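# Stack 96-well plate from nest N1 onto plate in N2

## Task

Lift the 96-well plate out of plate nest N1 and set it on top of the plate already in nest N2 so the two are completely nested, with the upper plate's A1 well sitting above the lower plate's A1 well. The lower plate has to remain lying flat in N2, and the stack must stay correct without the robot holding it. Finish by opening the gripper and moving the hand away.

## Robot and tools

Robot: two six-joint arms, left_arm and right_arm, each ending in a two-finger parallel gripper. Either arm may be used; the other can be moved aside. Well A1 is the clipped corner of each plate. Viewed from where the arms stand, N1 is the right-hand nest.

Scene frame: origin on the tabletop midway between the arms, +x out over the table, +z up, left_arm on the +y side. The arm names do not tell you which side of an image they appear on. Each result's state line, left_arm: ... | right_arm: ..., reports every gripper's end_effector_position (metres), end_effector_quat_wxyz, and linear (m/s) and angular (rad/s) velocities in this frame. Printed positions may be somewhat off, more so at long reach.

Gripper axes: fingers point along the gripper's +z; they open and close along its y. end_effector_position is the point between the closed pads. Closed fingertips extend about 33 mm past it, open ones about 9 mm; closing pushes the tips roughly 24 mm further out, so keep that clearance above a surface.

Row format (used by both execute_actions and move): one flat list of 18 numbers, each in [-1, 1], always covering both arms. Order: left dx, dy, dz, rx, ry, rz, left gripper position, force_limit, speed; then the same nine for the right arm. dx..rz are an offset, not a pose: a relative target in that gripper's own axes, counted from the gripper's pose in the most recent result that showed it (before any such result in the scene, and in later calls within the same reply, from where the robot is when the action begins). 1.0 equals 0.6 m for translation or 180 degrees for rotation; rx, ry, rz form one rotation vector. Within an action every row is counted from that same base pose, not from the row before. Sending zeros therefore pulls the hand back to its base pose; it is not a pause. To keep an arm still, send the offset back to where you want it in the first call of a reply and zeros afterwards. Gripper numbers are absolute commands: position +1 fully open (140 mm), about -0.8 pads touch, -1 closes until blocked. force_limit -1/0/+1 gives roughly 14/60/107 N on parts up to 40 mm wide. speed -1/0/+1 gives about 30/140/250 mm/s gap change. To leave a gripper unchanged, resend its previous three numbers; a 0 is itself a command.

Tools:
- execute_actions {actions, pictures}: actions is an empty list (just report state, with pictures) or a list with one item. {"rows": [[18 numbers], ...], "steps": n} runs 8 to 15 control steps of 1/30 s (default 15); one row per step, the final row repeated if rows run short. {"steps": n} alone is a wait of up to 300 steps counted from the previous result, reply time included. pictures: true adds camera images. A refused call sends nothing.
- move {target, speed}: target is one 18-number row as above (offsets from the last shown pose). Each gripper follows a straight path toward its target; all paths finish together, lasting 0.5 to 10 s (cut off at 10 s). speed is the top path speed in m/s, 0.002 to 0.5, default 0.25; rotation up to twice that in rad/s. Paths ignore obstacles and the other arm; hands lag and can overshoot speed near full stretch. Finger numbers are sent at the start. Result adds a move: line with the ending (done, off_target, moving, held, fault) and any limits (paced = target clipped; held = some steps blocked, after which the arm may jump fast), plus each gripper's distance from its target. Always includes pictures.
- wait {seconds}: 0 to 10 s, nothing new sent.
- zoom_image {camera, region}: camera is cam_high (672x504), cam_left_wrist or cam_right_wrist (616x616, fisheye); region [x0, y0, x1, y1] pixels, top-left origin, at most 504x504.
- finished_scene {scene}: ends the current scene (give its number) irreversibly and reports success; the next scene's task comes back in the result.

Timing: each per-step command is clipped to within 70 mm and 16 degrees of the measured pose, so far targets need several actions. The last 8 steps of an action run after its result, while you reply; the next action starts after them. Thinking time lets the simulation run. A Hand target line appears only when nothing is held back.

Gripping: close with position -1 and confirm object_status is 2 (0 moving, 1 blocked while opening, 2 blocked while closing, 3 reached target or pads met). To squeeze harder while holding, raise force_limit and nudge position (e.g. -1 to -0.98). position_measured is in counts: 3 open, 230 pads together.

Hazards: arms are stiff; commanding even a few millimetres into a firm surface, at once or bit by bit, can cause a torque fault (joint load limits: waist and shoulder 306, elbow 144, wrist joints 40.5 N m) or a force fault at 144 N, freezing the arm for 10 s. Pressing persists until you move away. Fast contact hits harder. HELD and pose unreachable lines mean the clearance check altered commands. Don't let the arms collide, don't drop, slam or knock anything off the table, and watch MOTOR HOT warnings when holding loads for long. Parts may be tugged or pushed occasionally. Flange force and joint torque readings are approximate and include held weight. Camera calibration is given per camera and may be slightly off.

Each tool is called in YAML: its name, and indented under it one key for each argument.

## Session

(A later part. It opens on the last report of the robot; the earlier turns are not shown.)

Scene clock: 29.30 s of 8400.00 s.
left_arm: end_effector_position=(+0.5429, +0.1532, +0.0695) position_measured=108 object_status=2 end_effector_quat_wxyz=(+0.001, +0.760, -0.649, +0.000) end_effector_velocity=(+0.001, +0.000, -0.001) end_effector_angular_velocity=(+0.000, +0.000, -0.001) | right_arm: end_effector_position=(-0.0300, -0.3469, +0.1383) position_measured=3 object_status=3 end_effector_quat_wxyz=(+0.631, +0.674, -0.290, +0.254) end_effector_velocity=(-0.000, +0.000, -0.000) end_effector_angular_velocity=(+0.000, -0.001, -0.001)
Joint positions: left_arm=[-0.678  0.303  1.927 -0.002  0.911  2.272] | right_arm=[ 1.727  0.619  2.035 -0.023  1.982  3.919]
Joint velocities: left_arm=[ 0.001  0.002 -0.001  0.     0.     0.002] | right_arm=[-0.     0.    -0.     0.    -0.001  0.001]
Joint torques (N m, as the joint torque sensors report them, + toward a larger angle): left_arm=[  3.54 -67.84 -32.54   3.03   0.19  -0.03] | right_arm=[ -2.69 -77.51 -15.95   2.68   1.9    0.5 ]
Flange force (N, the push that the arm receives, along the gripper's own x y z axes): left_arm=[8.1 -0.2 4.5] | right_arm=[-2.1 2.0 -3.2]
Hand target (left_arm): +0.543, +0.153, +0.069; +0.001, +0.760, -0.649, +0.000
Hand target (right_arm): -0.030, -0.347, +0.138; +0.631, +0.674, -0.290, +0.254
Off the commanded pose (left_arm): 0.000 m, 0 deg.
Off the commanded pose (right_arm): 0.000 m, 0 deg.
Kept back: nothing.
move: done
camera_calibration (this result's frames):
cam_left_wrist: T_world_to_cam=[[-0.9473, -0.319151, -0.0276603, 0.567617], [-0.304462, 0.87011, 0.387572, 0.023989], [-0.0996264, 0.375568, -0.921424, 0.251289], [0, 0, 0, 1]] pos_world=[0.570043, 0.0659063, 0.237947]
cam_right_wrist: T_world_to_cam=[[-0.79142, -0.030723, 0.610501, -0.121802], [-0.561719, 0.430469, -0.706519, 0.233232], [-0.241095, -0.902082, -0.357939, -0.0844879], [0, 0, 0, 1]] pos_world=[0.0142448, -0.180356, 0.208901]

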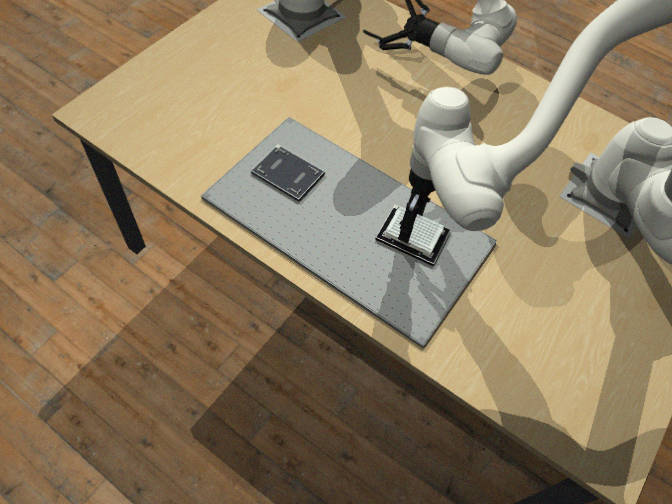

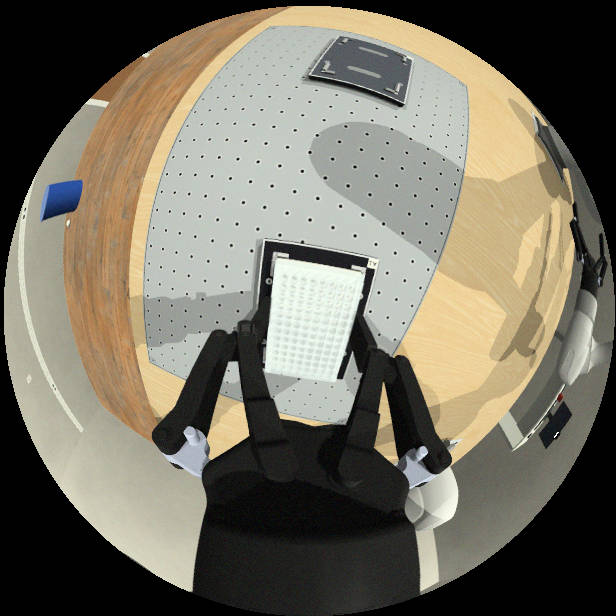

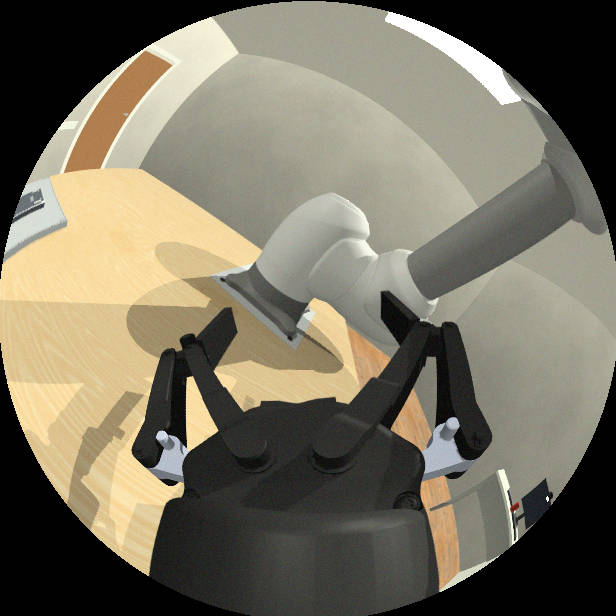

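move:
  target: [0,0,0.002,0,0,0,-1,-0.3,-0.5,0,0,0,0,0,0,1,0,0]
  speed: 0.003

move:
  target: [0,0,0.002,0,0,0,-1,-0.3,-0.5,0,0,0,0,0,0,1,0,0]
  speed: 0.003

zoom_image:
  camera: "cam_left_wrist"
  region: [220,230,420,430]

Scene clock: 30.33 s of 8400.00 s.
left_arm: end_effector_position=(+0.5429, +0.1532, +0.0684) position_measured=108 object_status=2 end_effector_quat_wxyz=(+0.001, +0.760, -0.649, +0.000) end_effector_velocity=(-0.000, -0.000, +0.000) end_effector_angular_velocity=(-0.000, -0.000, -0.000) | right_arm: end_effector_position=(-0.0300, -0.3469, +0.1383) position_measured=3 object_status=3 end_effector_quat_wxyz=(+0.631, +0.674, -0.290, +0.254) end_effector_velocity=(-0.000, +0.000, -0.001) end_effector_angular_velocity=(+0.002, -0.000, +0.000)
Joint positions: left_arm=[-0.678  0.304  1.928 -0.002  0.909  2.272] | right_arm=[ 1.727  0.619  2.035 -0.023  1.982  3.919]
Joint velocities: left_arm=[-0.001 -0.     0.    -0.    -0.    -0.001] | right_arm=[ 0.     0.    -0.     0.    -0.002  0.   ]
Joint torques (N m, as the joint torque sensors report them, + toward a larger angle): left_arm=[  2.75 -41.65 -18.92   2.67  -1.93  -0.11] | right_arm=[ -1.68 -76.48 -14.84   2.49   2.22   0.3 ]
Flange force (N, the push that the arm receives, along the gripper's own x y z axes): left_arm=[1.2 4.9 -37.9] | right_arm=[-0.6 2.2 -4.2]
Hand target (left_arm): +0.543, +0.153, +0.068; +0.001, +0.760, -0.649, +0.000
Hand target (right_arm): -0.030, -0.347, +0.138; +0.631, +0.674, -0.290, +0.254
Off the commanded pose (left_arm): 0.000 m, 0 deg.
Off the commanded pose (right_arm): 0.000 m, 0 deg.
Kept back: nothing.
move: done
camera_calibration (this result's frames):
cam_left_wrist: T_world_to_cam=[[-0.947298, -0.319152, -0.0277118, 0.56761], [-0.304491, 0.870134, 0.387495, 0.0244843], [-0.099557, 0.375511, -0.921455, 0.250216], [0, 0, 0, 1]] pos_world=[0.570062, 0.0658903, 0.236805]
cam_right_wrist: T_world_to_cam=[[-0.79142, -0.030723, 0.610501, -0.121802], [-0.561719, 0.430469, -0.706519, 0.233232], [-0.241095, -0.902082, -0.357939, -0.0844879], [0, 0, 0, 1]] pos_world=[0.0142447, -0.180356, 0.208901]

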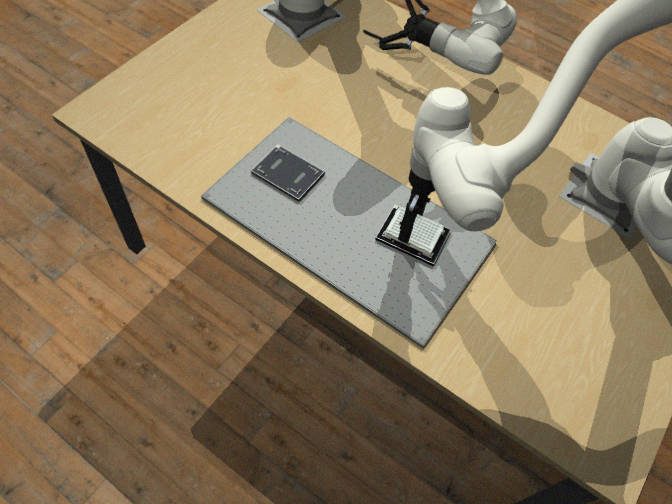

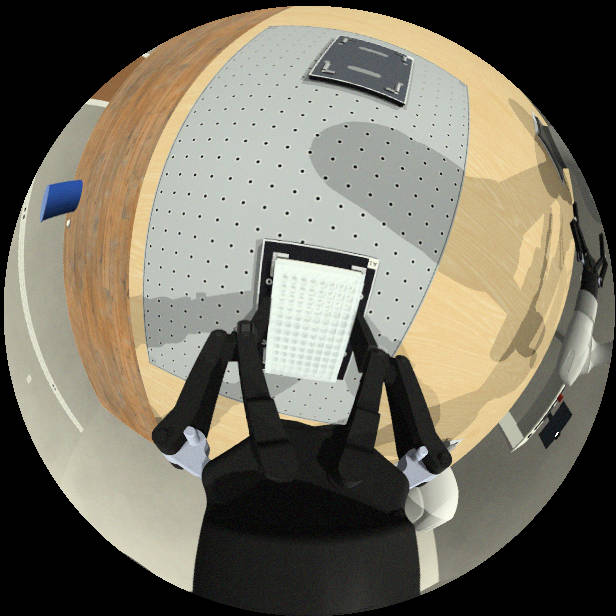

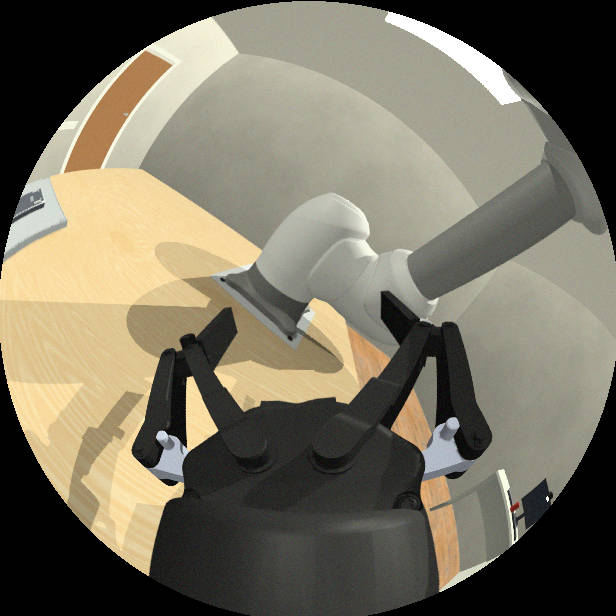

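Scene clock: 31.03 s of 8400.00 s.
left_arm: end_effector_position=(+0.5430, +0.1531, +0.0672) position_measured=108 object_status=2 end_effector_quat_wxyz=(+0.001, +0.760, -0.649, +0.000) end_effector_velocity=(+0.000, -0.000, +0.001) end_effector_angular_velocity=(-0.001, -0.001, +0.002) | right_arm: end_effector_position=(-0.0300, -0.3469, +0.1383) position_measured=3 object_status=3 end_effector_quat_wxyz=(+0.631, +0.674, -0.290, +0.254) end_effector_velocity=(+0.000, -0.001, -0.000) end_effector_angular_velocity=(+0.001, -0.001, +0.002)
Joint positions: left_arm=[-0.678  0.305  1.928 -0.002  0.907  2.272] | right_arm=[ 1.727  0.619  2.035 -0.023  1.982  3.919]
Joint velocities: left_arm=[ 0.    -0.001 -0.    -0.    -0.    -0.001] | right_arm=[ 0.    -0.     0.001 -0.002 -0.002  0.   ]
Joint torques (N m, as the joint torque sensors report them, + toward a larger angle): left_arm=[ 1.21 -6.83 -1.99  3.03 -5.58 -0.05] | right_arm=[ -4.41 -75.86 -16.48   2.52   1.68  -0.01]
Flange force (N, the push that the arm receives, along the gripper's own x y z axes): left_arm=[-9.8 11.8 -94.5] | right_arm=[-2.1 6.7 -1.0]
Hand target (left_arm): +0.543, +0.153, +0.067; +0.001, +0.760, -0.649, +0.000
Hand target (right_arm): -0.030, -0.347, +0.138; +0.631, +0.674, -0.290, +0.254
Off the commanded pose (left_arm): 0.000 m, 0 deg.
Off the commanded pose (right_arm): 0.000 m, 0 deg.
Kept back: nothing.
move: done
camera_calibration (this result's frames):
cam_left_wrist: T_world_to_cam=[[-0.947293, -0.319164, -0.0277555, 0.5676], [-0.304528, 0.870163, 0.387401, 0.0249891], [-0.0994927, 0.375435, -0.921493, 0.249158], [0, 0, 0, 1]] pos_world=[0.570083, 0.0658701, 0.235671]
cam_right_wrist: T_world_to_cam=[[-0.79142, -0.030723, 0.610501, -0.121802], [-0.561719, 0.430469, -0.706518, 0.233232], [-0.241095, -0.902082, -0.35794, -0.0844878], [0, 0, 0, 1]] pos_world=[0.0142448, -0.180356, 0.208901]

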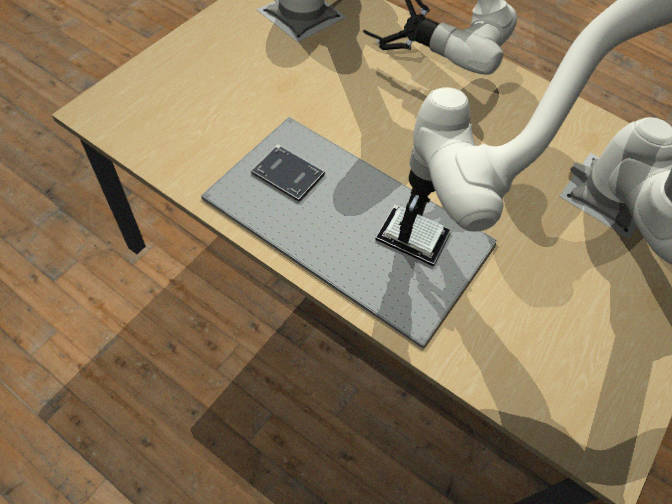

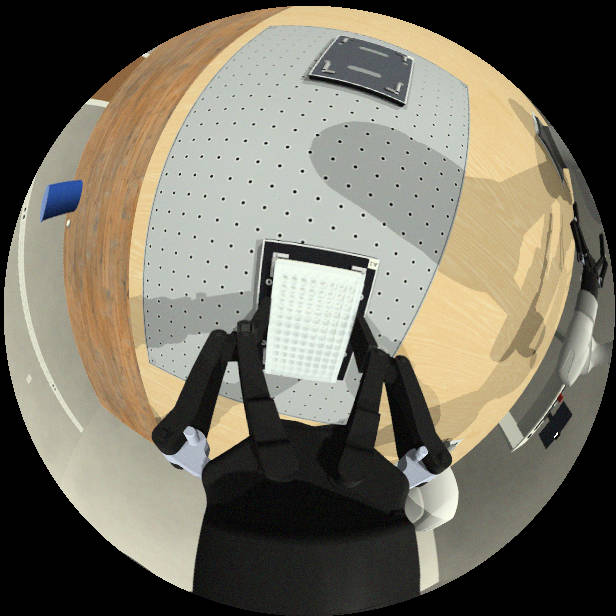

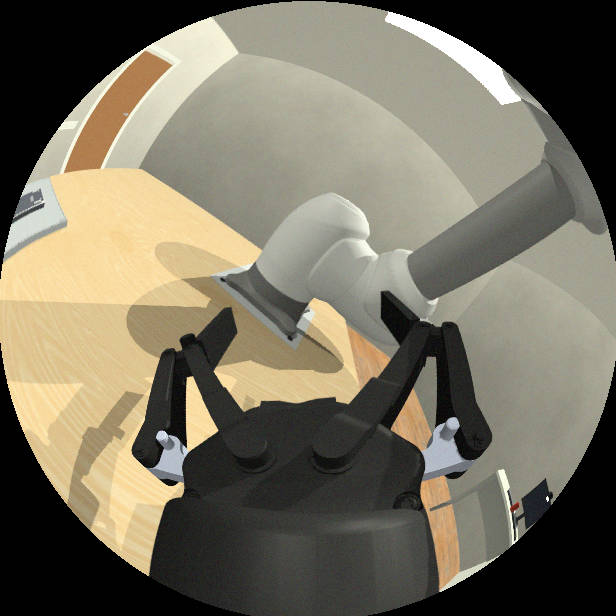

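Region (220, 230, 420, 430) of cam_left_wrist's 616x616 image, scaled by 2.520, with more detail than that image has.

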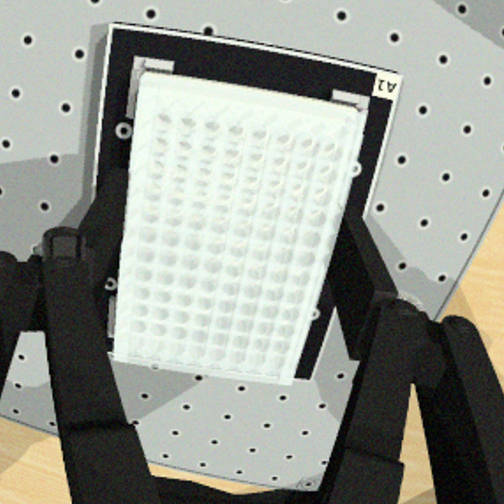

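move:
  target: [0,0,-0.003,0,0,0,-1,-0.3,-0.5,0,0,0,0,0,0,1,0,0]
  speed: 0.005

move:
  target: [0,-0.002,0,0,0,0,-1,-0.3,-0.5,0,0,0,0,0,0,1,0,0]
  speed: 0.003

zoom_image:
  camera: "cam_high"
  region: [375,215,455,270]

Scene clock: 32.23 s of 8400.00 s.
left_arm: end_effector_position=(+0.5429, +0.1532, +0.0689) position_measured=108 object_status=2 end_effector_quat_wxyz=(+0.001, +0.760, -0.649, +0.000) end_effector_velocity=(+0.000, -0.001, +0.000) end_effector_angular_velocity=(-0.000, -0.000, -0.003) | right_arm: end_effector_position=(-0.0300, -0.3469, +0.1383) position_measured=3 object_status=3 end_effector_quat_wxyz=(+0.631, +0.674, -0.290, +0.254) end_effector_velocity=(-0.000, +0.000, -0.000) end_effector_angular_velocity=(+0.001, -0.000, +0.001)
Joint positions: left_arm=[-0.678  0.304  1.927 -0.002  0.91   2.272] | right_arm=[ 1.727  0.619  2.035 -0.023  1.982  3.919]
Joint velocities: left_arm=[-0.001  0.001 -0.001  0.     0.     0.001] | right_arm=[ 0.001 -0.    -0.    -0.001 -0.001 -0.   ]
Joint torques (N m, as the joint torque sensors report them, + toward a larger angle): left_arm=[  2.32 -59.03 -26.     2.67   0.29  -0.16] | right_arm=[ -0.18 -77.47 -15.5    2.79   2.22   0.37]
Flange force (N, the push that the arm receives, along the gripper's own x y z axes): left_arm=[7.2 -1.8 -9.9] | right_arm=[0.2 -1.2 -3.6]
Hand target (left_arm): +0.543, +0.153, +0.069; +0.001, +0.760, -0.649, +0.000
Hand target (right_arm): -0.030, -0.347, +0.138; +0.631, +0.674, -0.290, +0.254
Off the commanded pose (left_arm): 0.000 m, 0 deg.
Off the commanded pose (right_arm): 0.000 m, 0 deg.
Kept back: nothing.
move: done
camera_calibration (this result's frames):
cam_left_wrist: T_world_to_cam=[[-0.947299, -0.319156, -0.0276539, 0.567598], [-0.304466, 0.870116, 0.387554, 0.0242248], [-0.0996281, 0.375549, -0.921432, 0.250754], [0, 0, 0, 1]] pos_world=[0.570043, 0.0659034, 0.237361]
cam_right_wrist: T_world_to_cam=[[-0.79142, -0.0307229, 0.610501, -0.121802], [-0.561719, 0.430469, -0.706519, 0.233232], [-0.241095, -0.902082, -0.357939, -0.084488], [0, 0, 0, 1]] pos_world=[0.0142447, -0.180356, 0.208901]

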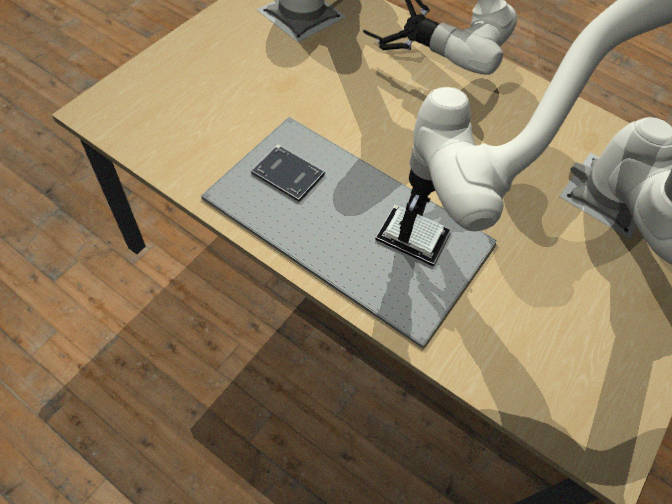

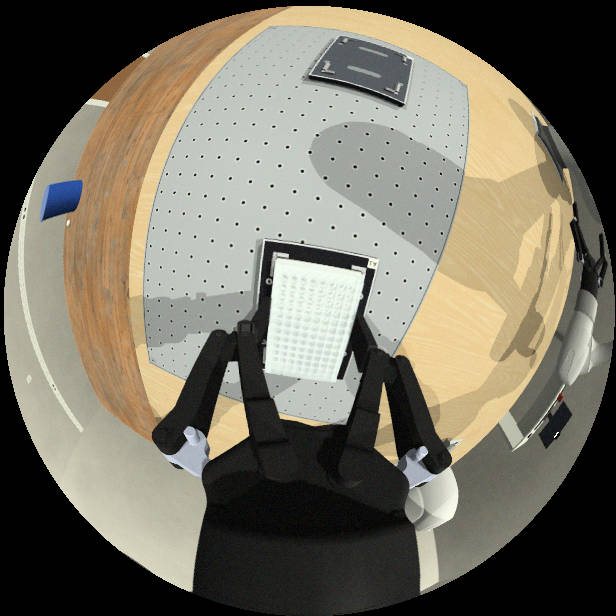

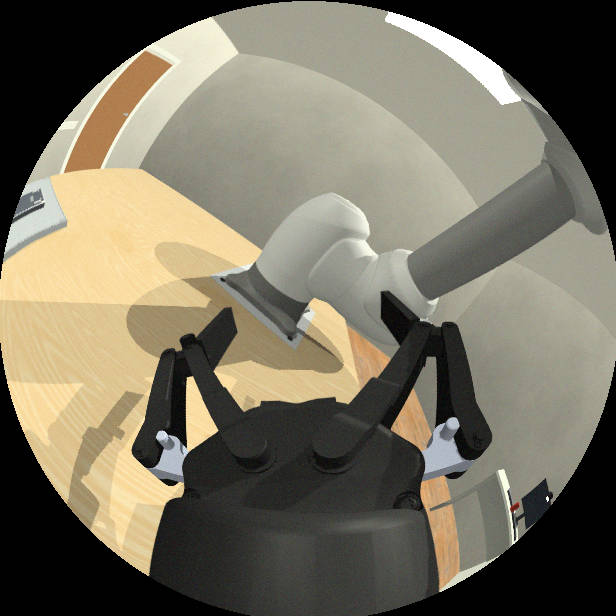

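Scene clock: 32.93 s of 8400.00 s.
left_arm: end_effector_position=(+0.5441, +0.1533, +0.0689) position_measured=108 object_status=2 end_effector_quat_wxyz=(+0.001, +0.760, -0.649, +0.000) end_effector_velocity=(-0.000, +0.000, -0.001) end_effector_angular_velocity=(+0.001, +0.001, +0.001) | right_arm: end_effector_position=(-0.0300, -0.3469, +0.1383) position_measured=3 object_status=3 end_effector_quat_wxyz=(+0.631, +0.674, -0.290, +0.254) end_effector_velocity=(+0.001, +0.000, +0.000) end_effector_angular_velocity=(-0.000, -0.002, +0.001)
Joint positions: left_arm=[-0.677  0.305  1.926 -0.002  0.911  2.274] | right_arm=[ 1.727  0.619  2.035 -0.023  1.982  3.919]
Joint velocities: left_arm=[-0.     0.001  0.001  0.     0.    -0.001] | right_arm=[-0.001 -0.    -0.    -0.002  0.001  0.001]
Joint torques (N m, as the joint torque sensors report them, + toward a larger angle): left_arm=[  6.53 -58.64 -30.6    4.93  -1.78   0.07] | right_arm=[ -3.2  -75.33 -15.8    2.15   2.44   0.04]
Flange force (N, the push that the arm receives, along the gripper's own x y z axes): left_arm=[5.6 9.3 -10.4] | right_arm=[-1.0 5.1 -1.3]
Hand target (left_arm): +0.544, +0.153, +0.069; +0.001, +0.760, -0.649, +0.000
Hand target (right_arm): -0.030, -0.347, +0.138; +0.631, +0.674, -0.290, +0.254
Off the commanded pose (left_arm): 0.000 m, 0 deg.
Off the commanded pose (right_arm): 0.000 m, 0 deg.
Kept back: nothing.
move: done
camera_calibration (this result's frames):
cam_left_wrist: T_world_to_cam=[[-0.947287, -0.319195, -0.0275855, 0.568743], [-0.304479, 0.870124, 0.387527, 0.0244449], [-0.0996941, 0.375499, -0.921445, 0.250853], [0, 0, 0, 1]] pos_world=[0.571215, 0.0660749, 0.237364]
cam_right_wrist: T_world_to_cam=[[-0.79142, -0.030723, 0.6105, -0.121802], [-0.561719, 0.430469, -0.706519, 0.233232], [-0.241095, -0.902082, -0.357939, -0.0844879], [0, 0, 0, 1]] pos_world=[0.0142447, -0.180356, 0.208901]

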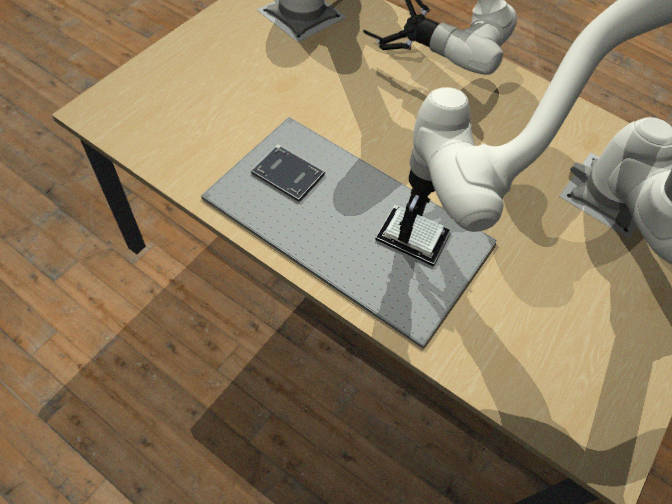

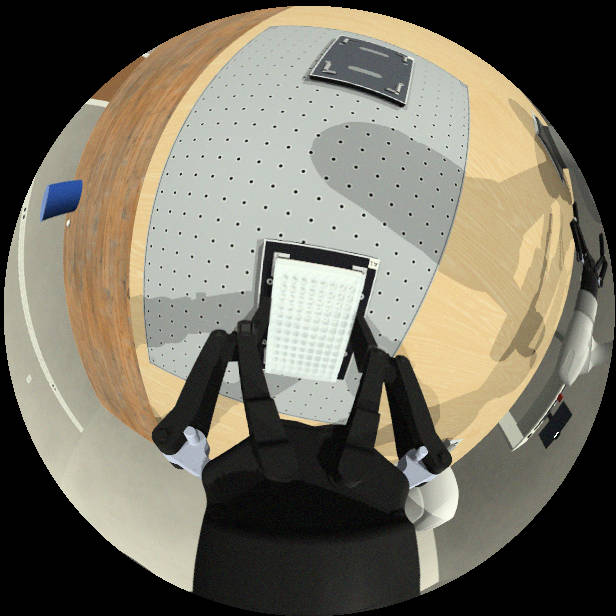

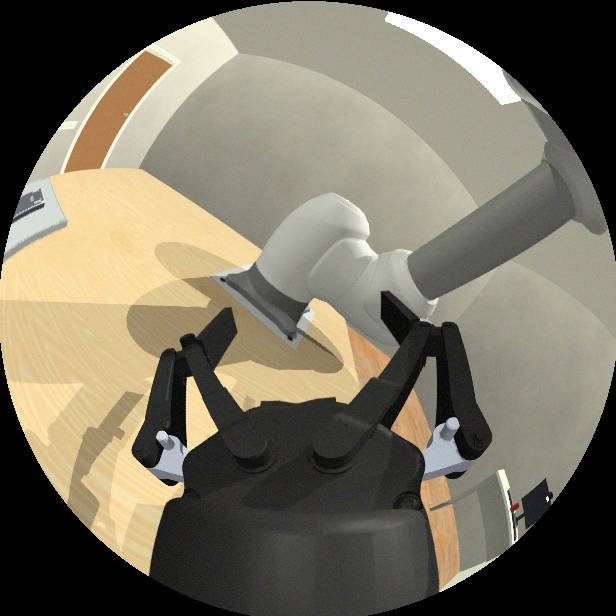

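Region (375, 215, 455, 270) of cam_high's 672x504 image, scaled by 6.300, with more detail than that image has; it fills the top 346 rows of this view, and the rest is white.

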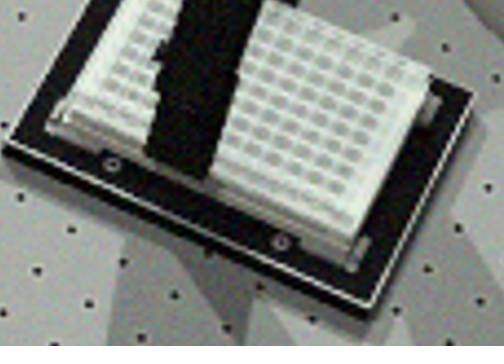

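11 N on 14 N normal suggests a stop; probe one more mm.

move:
  target: [0,-0.0013,0,0,0,0,-1,-0.3,-0.5,0,0,0,0,0,0,1,0,0]
  speed: 0.003

Scene clock: 33.87 s of 8400.00 s.
left_arm: end_effector_position=(+0.5448, +0.1535, +0.0689) position_measured=108 object_status=2 end_effector_quat_wxyz=(+0.001, +0.760, -0.649, +0.000) end_effector_velocity=(+0.000, +0.000, +0.001) end_effector_angular_velocity=(-0.001, -0.002, +0.001) | right_arm: end_effector_position=(-0.0300, -0.3469, +0.1383) position_measured=3 object_status=3 end_effector_quat_wxyz=(+0.631, +0.674, -0.290, +0.254) end_effector_velocity=(-0.001, -0.000, +0.000) end_effector_angular_velocity=(-0.000, +0.002, -0.001)
Joint positions: left_arm=[-0.676  0.305  1.925 -0.002  0.911  2.275] | right_arm=[ 1.727  0.619  2.035 -0.023  1.982  3.919]
Joint velocities: left_arm=[ 0.    -0.002 -0.     0.    -0.    -0.001] | right_arm=[ 0.001 -0.     0.001  0.002 -0.    -0.001]
Joint torques (N m, as the joint torque sensors report them, + toward a larger angle): left_arm=[  7.06 -59.6  -30.24   4.74  -1.69   0.08] | right_arm=[ -3.77 -77.12 -15.73   2.44   2.37   0.11]
Flange force (N, the push that the arm receives, along the gripper's own x y z axes): left_arm=[7.1 9.0 -10.3] | right_arm=[-3.7 3.9 -2.7]
Hand target (left_arm): +0.545, +0.153, +0.069; +0.001, +0.760, -0.649, +0.000
Hand target (right_arm): -0.030, -0.347, +0.138; +0.631, +0.674, -0.290, +0.254
Off the commanded pose (left_arm): 0.000 m, 0 deg.
Off the commanded pose (right_arm): 0.000 m, 0 deg.
Kept back: nothing.
move: done
camera_calibration (this result's frames):
cam_left_wrist: T_world_to_cam=[[-0.947286, -0.319198, -0.0275846, 0.569514], [-0.304482, 0.870122, 0.387529, 0.0245746], [-0.0996965, 0.3755, -0.921445, 0.250887], [0, 0, 0, 1]] pos_world=[0.571988, 0.0661969, 0.237365]
cam_right_wrist: T_world_to_cam=[[-0.79142, -0.0307229, 0.610501, -0.121802], [-0.561719, 0.430469, -0.706518, 0.233232], [-0.241095, -0.902082, -0.357939, -0.0844879], [0, 0, 0, 1]] pos_world=[0.0142448, -0.180356, 0.208901]

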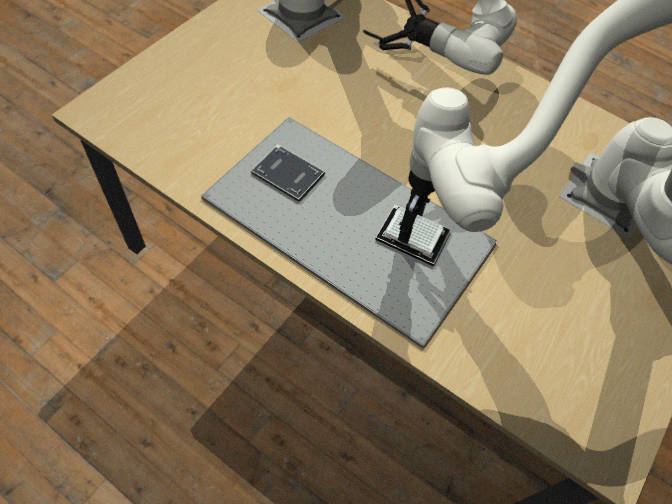

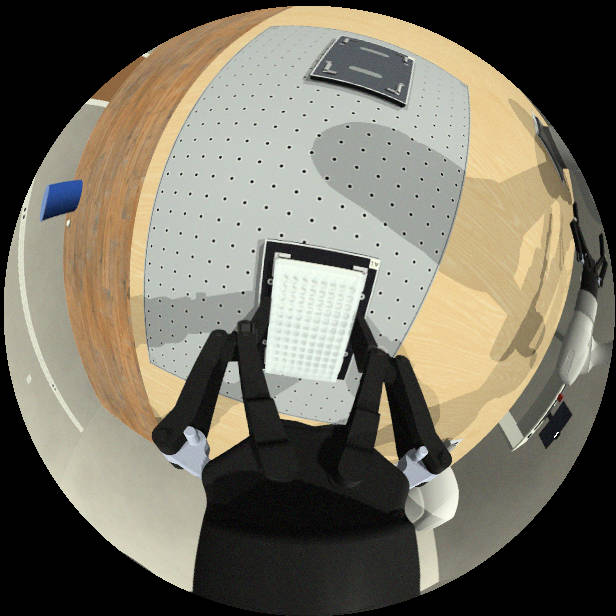

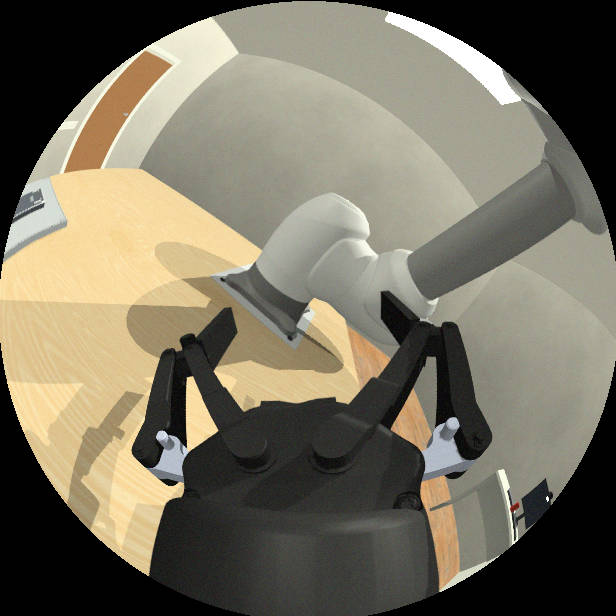

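zoom_image:
  camera: "cam_left_wrist"
  region: [255,235,385,305]

zoom_image:
  camera: "cam_left_wrist"
  region: [220,230,420,430]

Region (255, 235, 385, 305) of cam_left_wrist's 616x616 image, scaled by 3.877, with more detail than that image has; it fills the top 271 rows of this view, and the rest is white.

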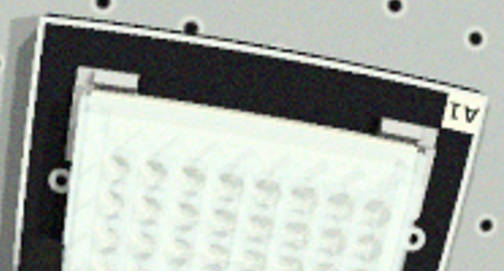

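Region (220, 230, 420, 430) of cam_left_wrist's 616x616 image, scaled by 2.520, with more detail than that image has.

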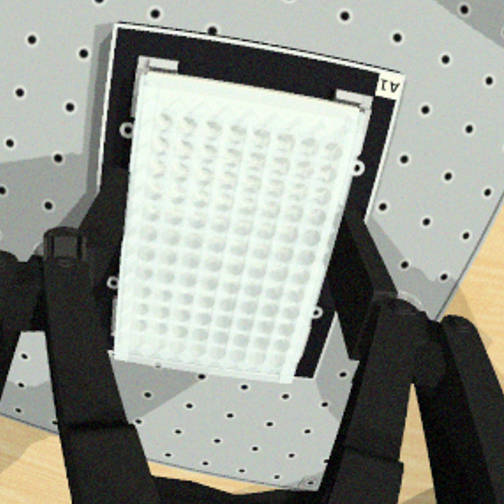

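move:
  target: [-0.001,0.0042,0,0,0,0,-1,-0.3,-0.5,0,0,0,0,0,0,1,0,0]
  speed: 0.003

move:
  target: [0,0.001,0,0,0,0,-1,-0.3,-0.5,0,0,0,0,0,0,1,0,0]
  speed: 0.003

zoom_image:
  camera: "cam_left_wrist"
  region: [255,235,385,305]

Scene clock: 35.80 s of 8400.00 s.
left_arm: end_effector_position=(+0.5422, +0.1537, +0.0689) position_measured=108 object_status=2 end_effector_quat_wxyz=(+0.001, +0.760, -0.649, +0.000) end_effector_velocity=(-0.001, +0.000, -0.001) end_effector_angular_velocity=(+0.001, +0.001, +0.000) | right_arm: end_effector_position=(-0.0300, -0.3469, +0.1383) position_measured=3 object_status=3 end_effector_quat_wxyz=(+0.631, +0.674, -0.290, +0.254) end_effector_velocity=(+0.000, -0.000, +0.000) end_effector_angular_velocity=(-0.001, -0.001, -0.001)
Joint positions: left_arm=[-0.678  0.302  1.929 -0.002  0.91   2.272] | right_arm=[ 1.727  0.619  2.035 -0.023  1.982  3.919]
Joint velocities: left_arm=[-0.001  0.     0.001 -0.    -0.    -0.001] | right_arm=[-0.001  0.     0.001 -0.     0.001  0.001]
Joint torques (N m, as the joint torque sensors report them, + toward a larger angle): left_arm=[  0.47 -59.2  -24.14   1.8    2.06  -0.22] | right_arm=[ -1.55 -76.17 -15.31   2.47   2.21   0.04]
Flange force (N, the push that the arm receives, along the gripper's own x y z axes): left_arm=[7.4 -6.1 -7.4] | right_arm=[0.0 2.1 -3.0]
Hand target (left_arm): +0.542, +0.154, +0.069; +0.001, +0.760, -0.649, +0.000
Hand target (right_arm): -0.030, -0.347, +0.138; +0.631, +0.674, -0.290, +0.254
Off the commanded pose (left_arm): 0.000 m, 0 deg.
Off the commanded pose (right_arm): 0.000 m, 0 deg.
Kept back: nothing.
move: done
camera_calibration (this result's frames):
cam_left_wrist: T_world_to_cam=[[-0.947284, -0.319204, -0.0275868, 0.567136], [-0.304488, 0.870121, 0.387526, 0.0236182], [-0.0996961, 0.375497, -0.921446, 0.250553], [0, 0, 0, 1]] pos_world=[0.56941, 0.0663995, 0.237364]
cam_right_wrist: T_world_to_cam=[[-0.79142, -0.0307229, 0.610501, -0.121802], [-0.561719, 0.430469, -0.706519, 0.233232], [-0.241095, -0.902082, -0.357939, -0.0844879], [0, 0, 0, 1]] pos_world=[0.0142447, -0.180356, 0.208901]

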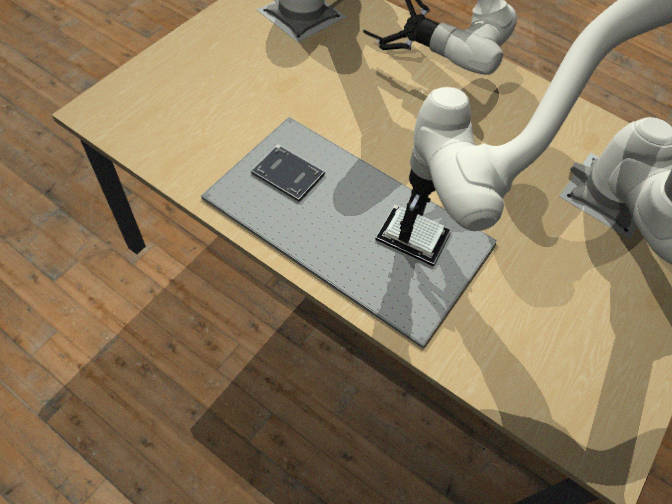

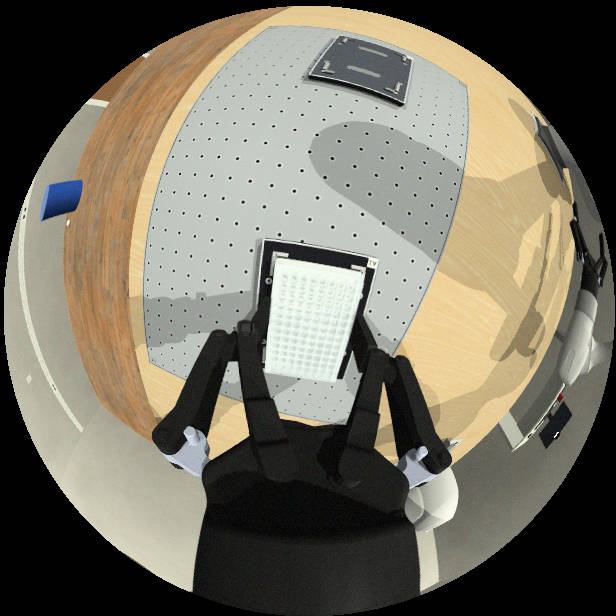

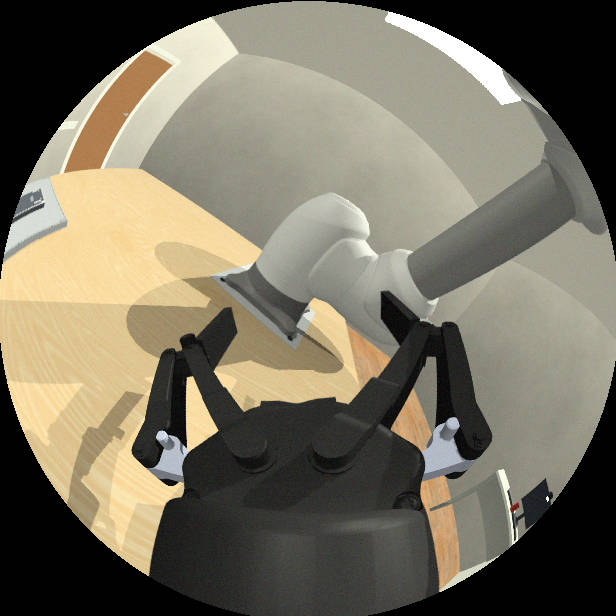

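Scene clock: 36.50 s of 8400.00 s.
left_arm: end_effector_position=(+0.5417, +0.1536, +0.0689) position_measured=108 object_status=2 end_effector_quat_wxyz=(+0.001, +0.760, -0.649, +0.000) end_effector_velocity=(+0.001, -0.000, +0.001) end_effector_angular_velocity=(-0.001, -0.001, +0.002) | right_arm: end_effector_position=(-0.0300, -0.3469, +0.1383) position_measured=3 object_status=3 end_effector_quat_wxyz=(+0.631, +0.674, -0.290, +0.254) end_effector_velocity=(+0.000, +0.000, +0.000) end_effector_angular_velocity=(-0.001, -0.000, +0.001)
Joint positions: left_arm=[-0.679  0.302  1.93  -0.002  0.91   2.271] | right_arm=[ 1.727  0.619  2.035 -0.023  1.982  3.919]
Joint velocities: left_arm=[ 0.001 -0.    -0.001  0.    -0.    -0.001] | right_arm=[ 0.     0.    -0.    -0.001  0.001 -0.   ]
Joint torques (N m, as the joint torque sensors report them, + toward a larger angle): left_arm=[ -2.05 -58.84 -23.69   1.15   2.44  -0.1 ] | right_arm=[ -2.45 -78.51 -15.57   2.37   2.04   0.  ]
Flange force (N, the push that the arm receives, along the gripper's own x y z axes): left_arm=[5.0 -9.4 -7.9] | right_arm=[-4.1 1.1 -4.5]
Hand target (left_arm): +0.542, +0.154, +0.069; +0.001, +0.760, -0.649, +0.000
Hand target (right_arm): -0.030, -0.347, +0.138; +0.631, +0.674, -0.290, +0.254
Off the commanded pose (left_arm): 0.000 m, 0 deg.
Off the commanded pose (right_arm): 0.000 m, 0 deg.
Kept back: nothing.
move: done
camera_calibration (this result's frames):
cam_left_wrist: T_world_to_cam=[[-0.947282, -0.319211, -0.0275914, 0.566551], [-0.304497, 0.870121, 0.387519, 0.0235255], [-0.0996924, 0.375491, -0.921449, 0.25053], [0, 0, 0, 1]] pos_world=[0.568823, 0.0663077, 0.237366]
cam_right_wrist: T_world_to_cam=[[-0.79142, -0.0307229, 0.610501, -0.121802], [-0.561719, 0.430469, -0.706519, 0.233232], [-0.241095, -0.902082, -0.357939, -0.0844879], [0, 0, 0, 1]] pos_world=[0.0142448, -0.180356, 0.208901]

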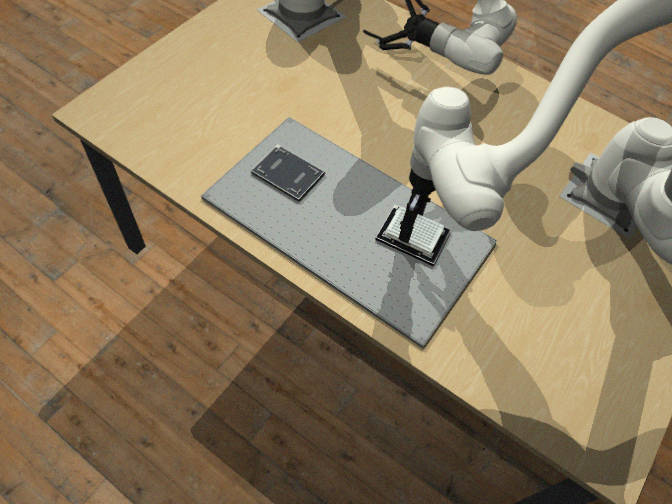

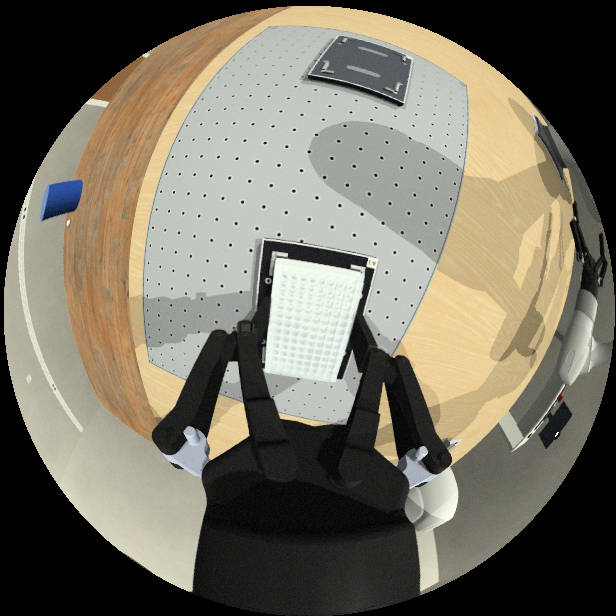

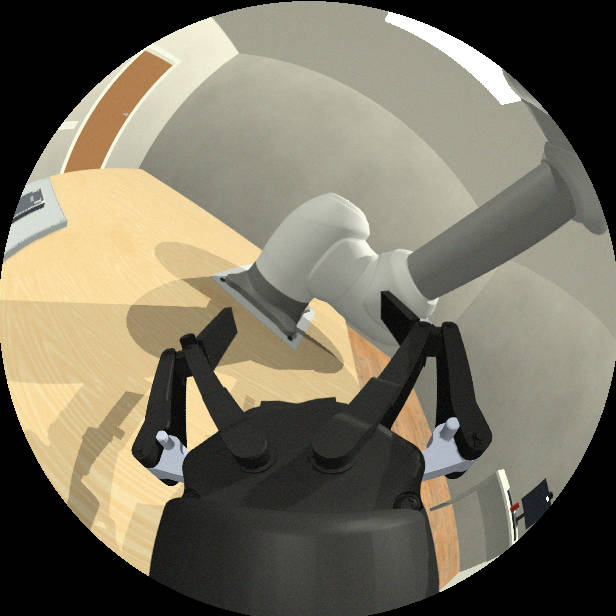

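Region (255, 235, 385, 305) of cam_left_wrist's 616x616 image, scaled by 3.877, with more detail than that image has; it fills the top 271 rows of this view, and the rest is white.

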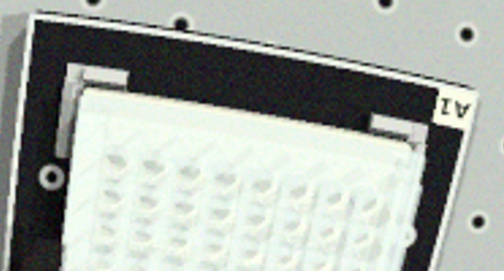

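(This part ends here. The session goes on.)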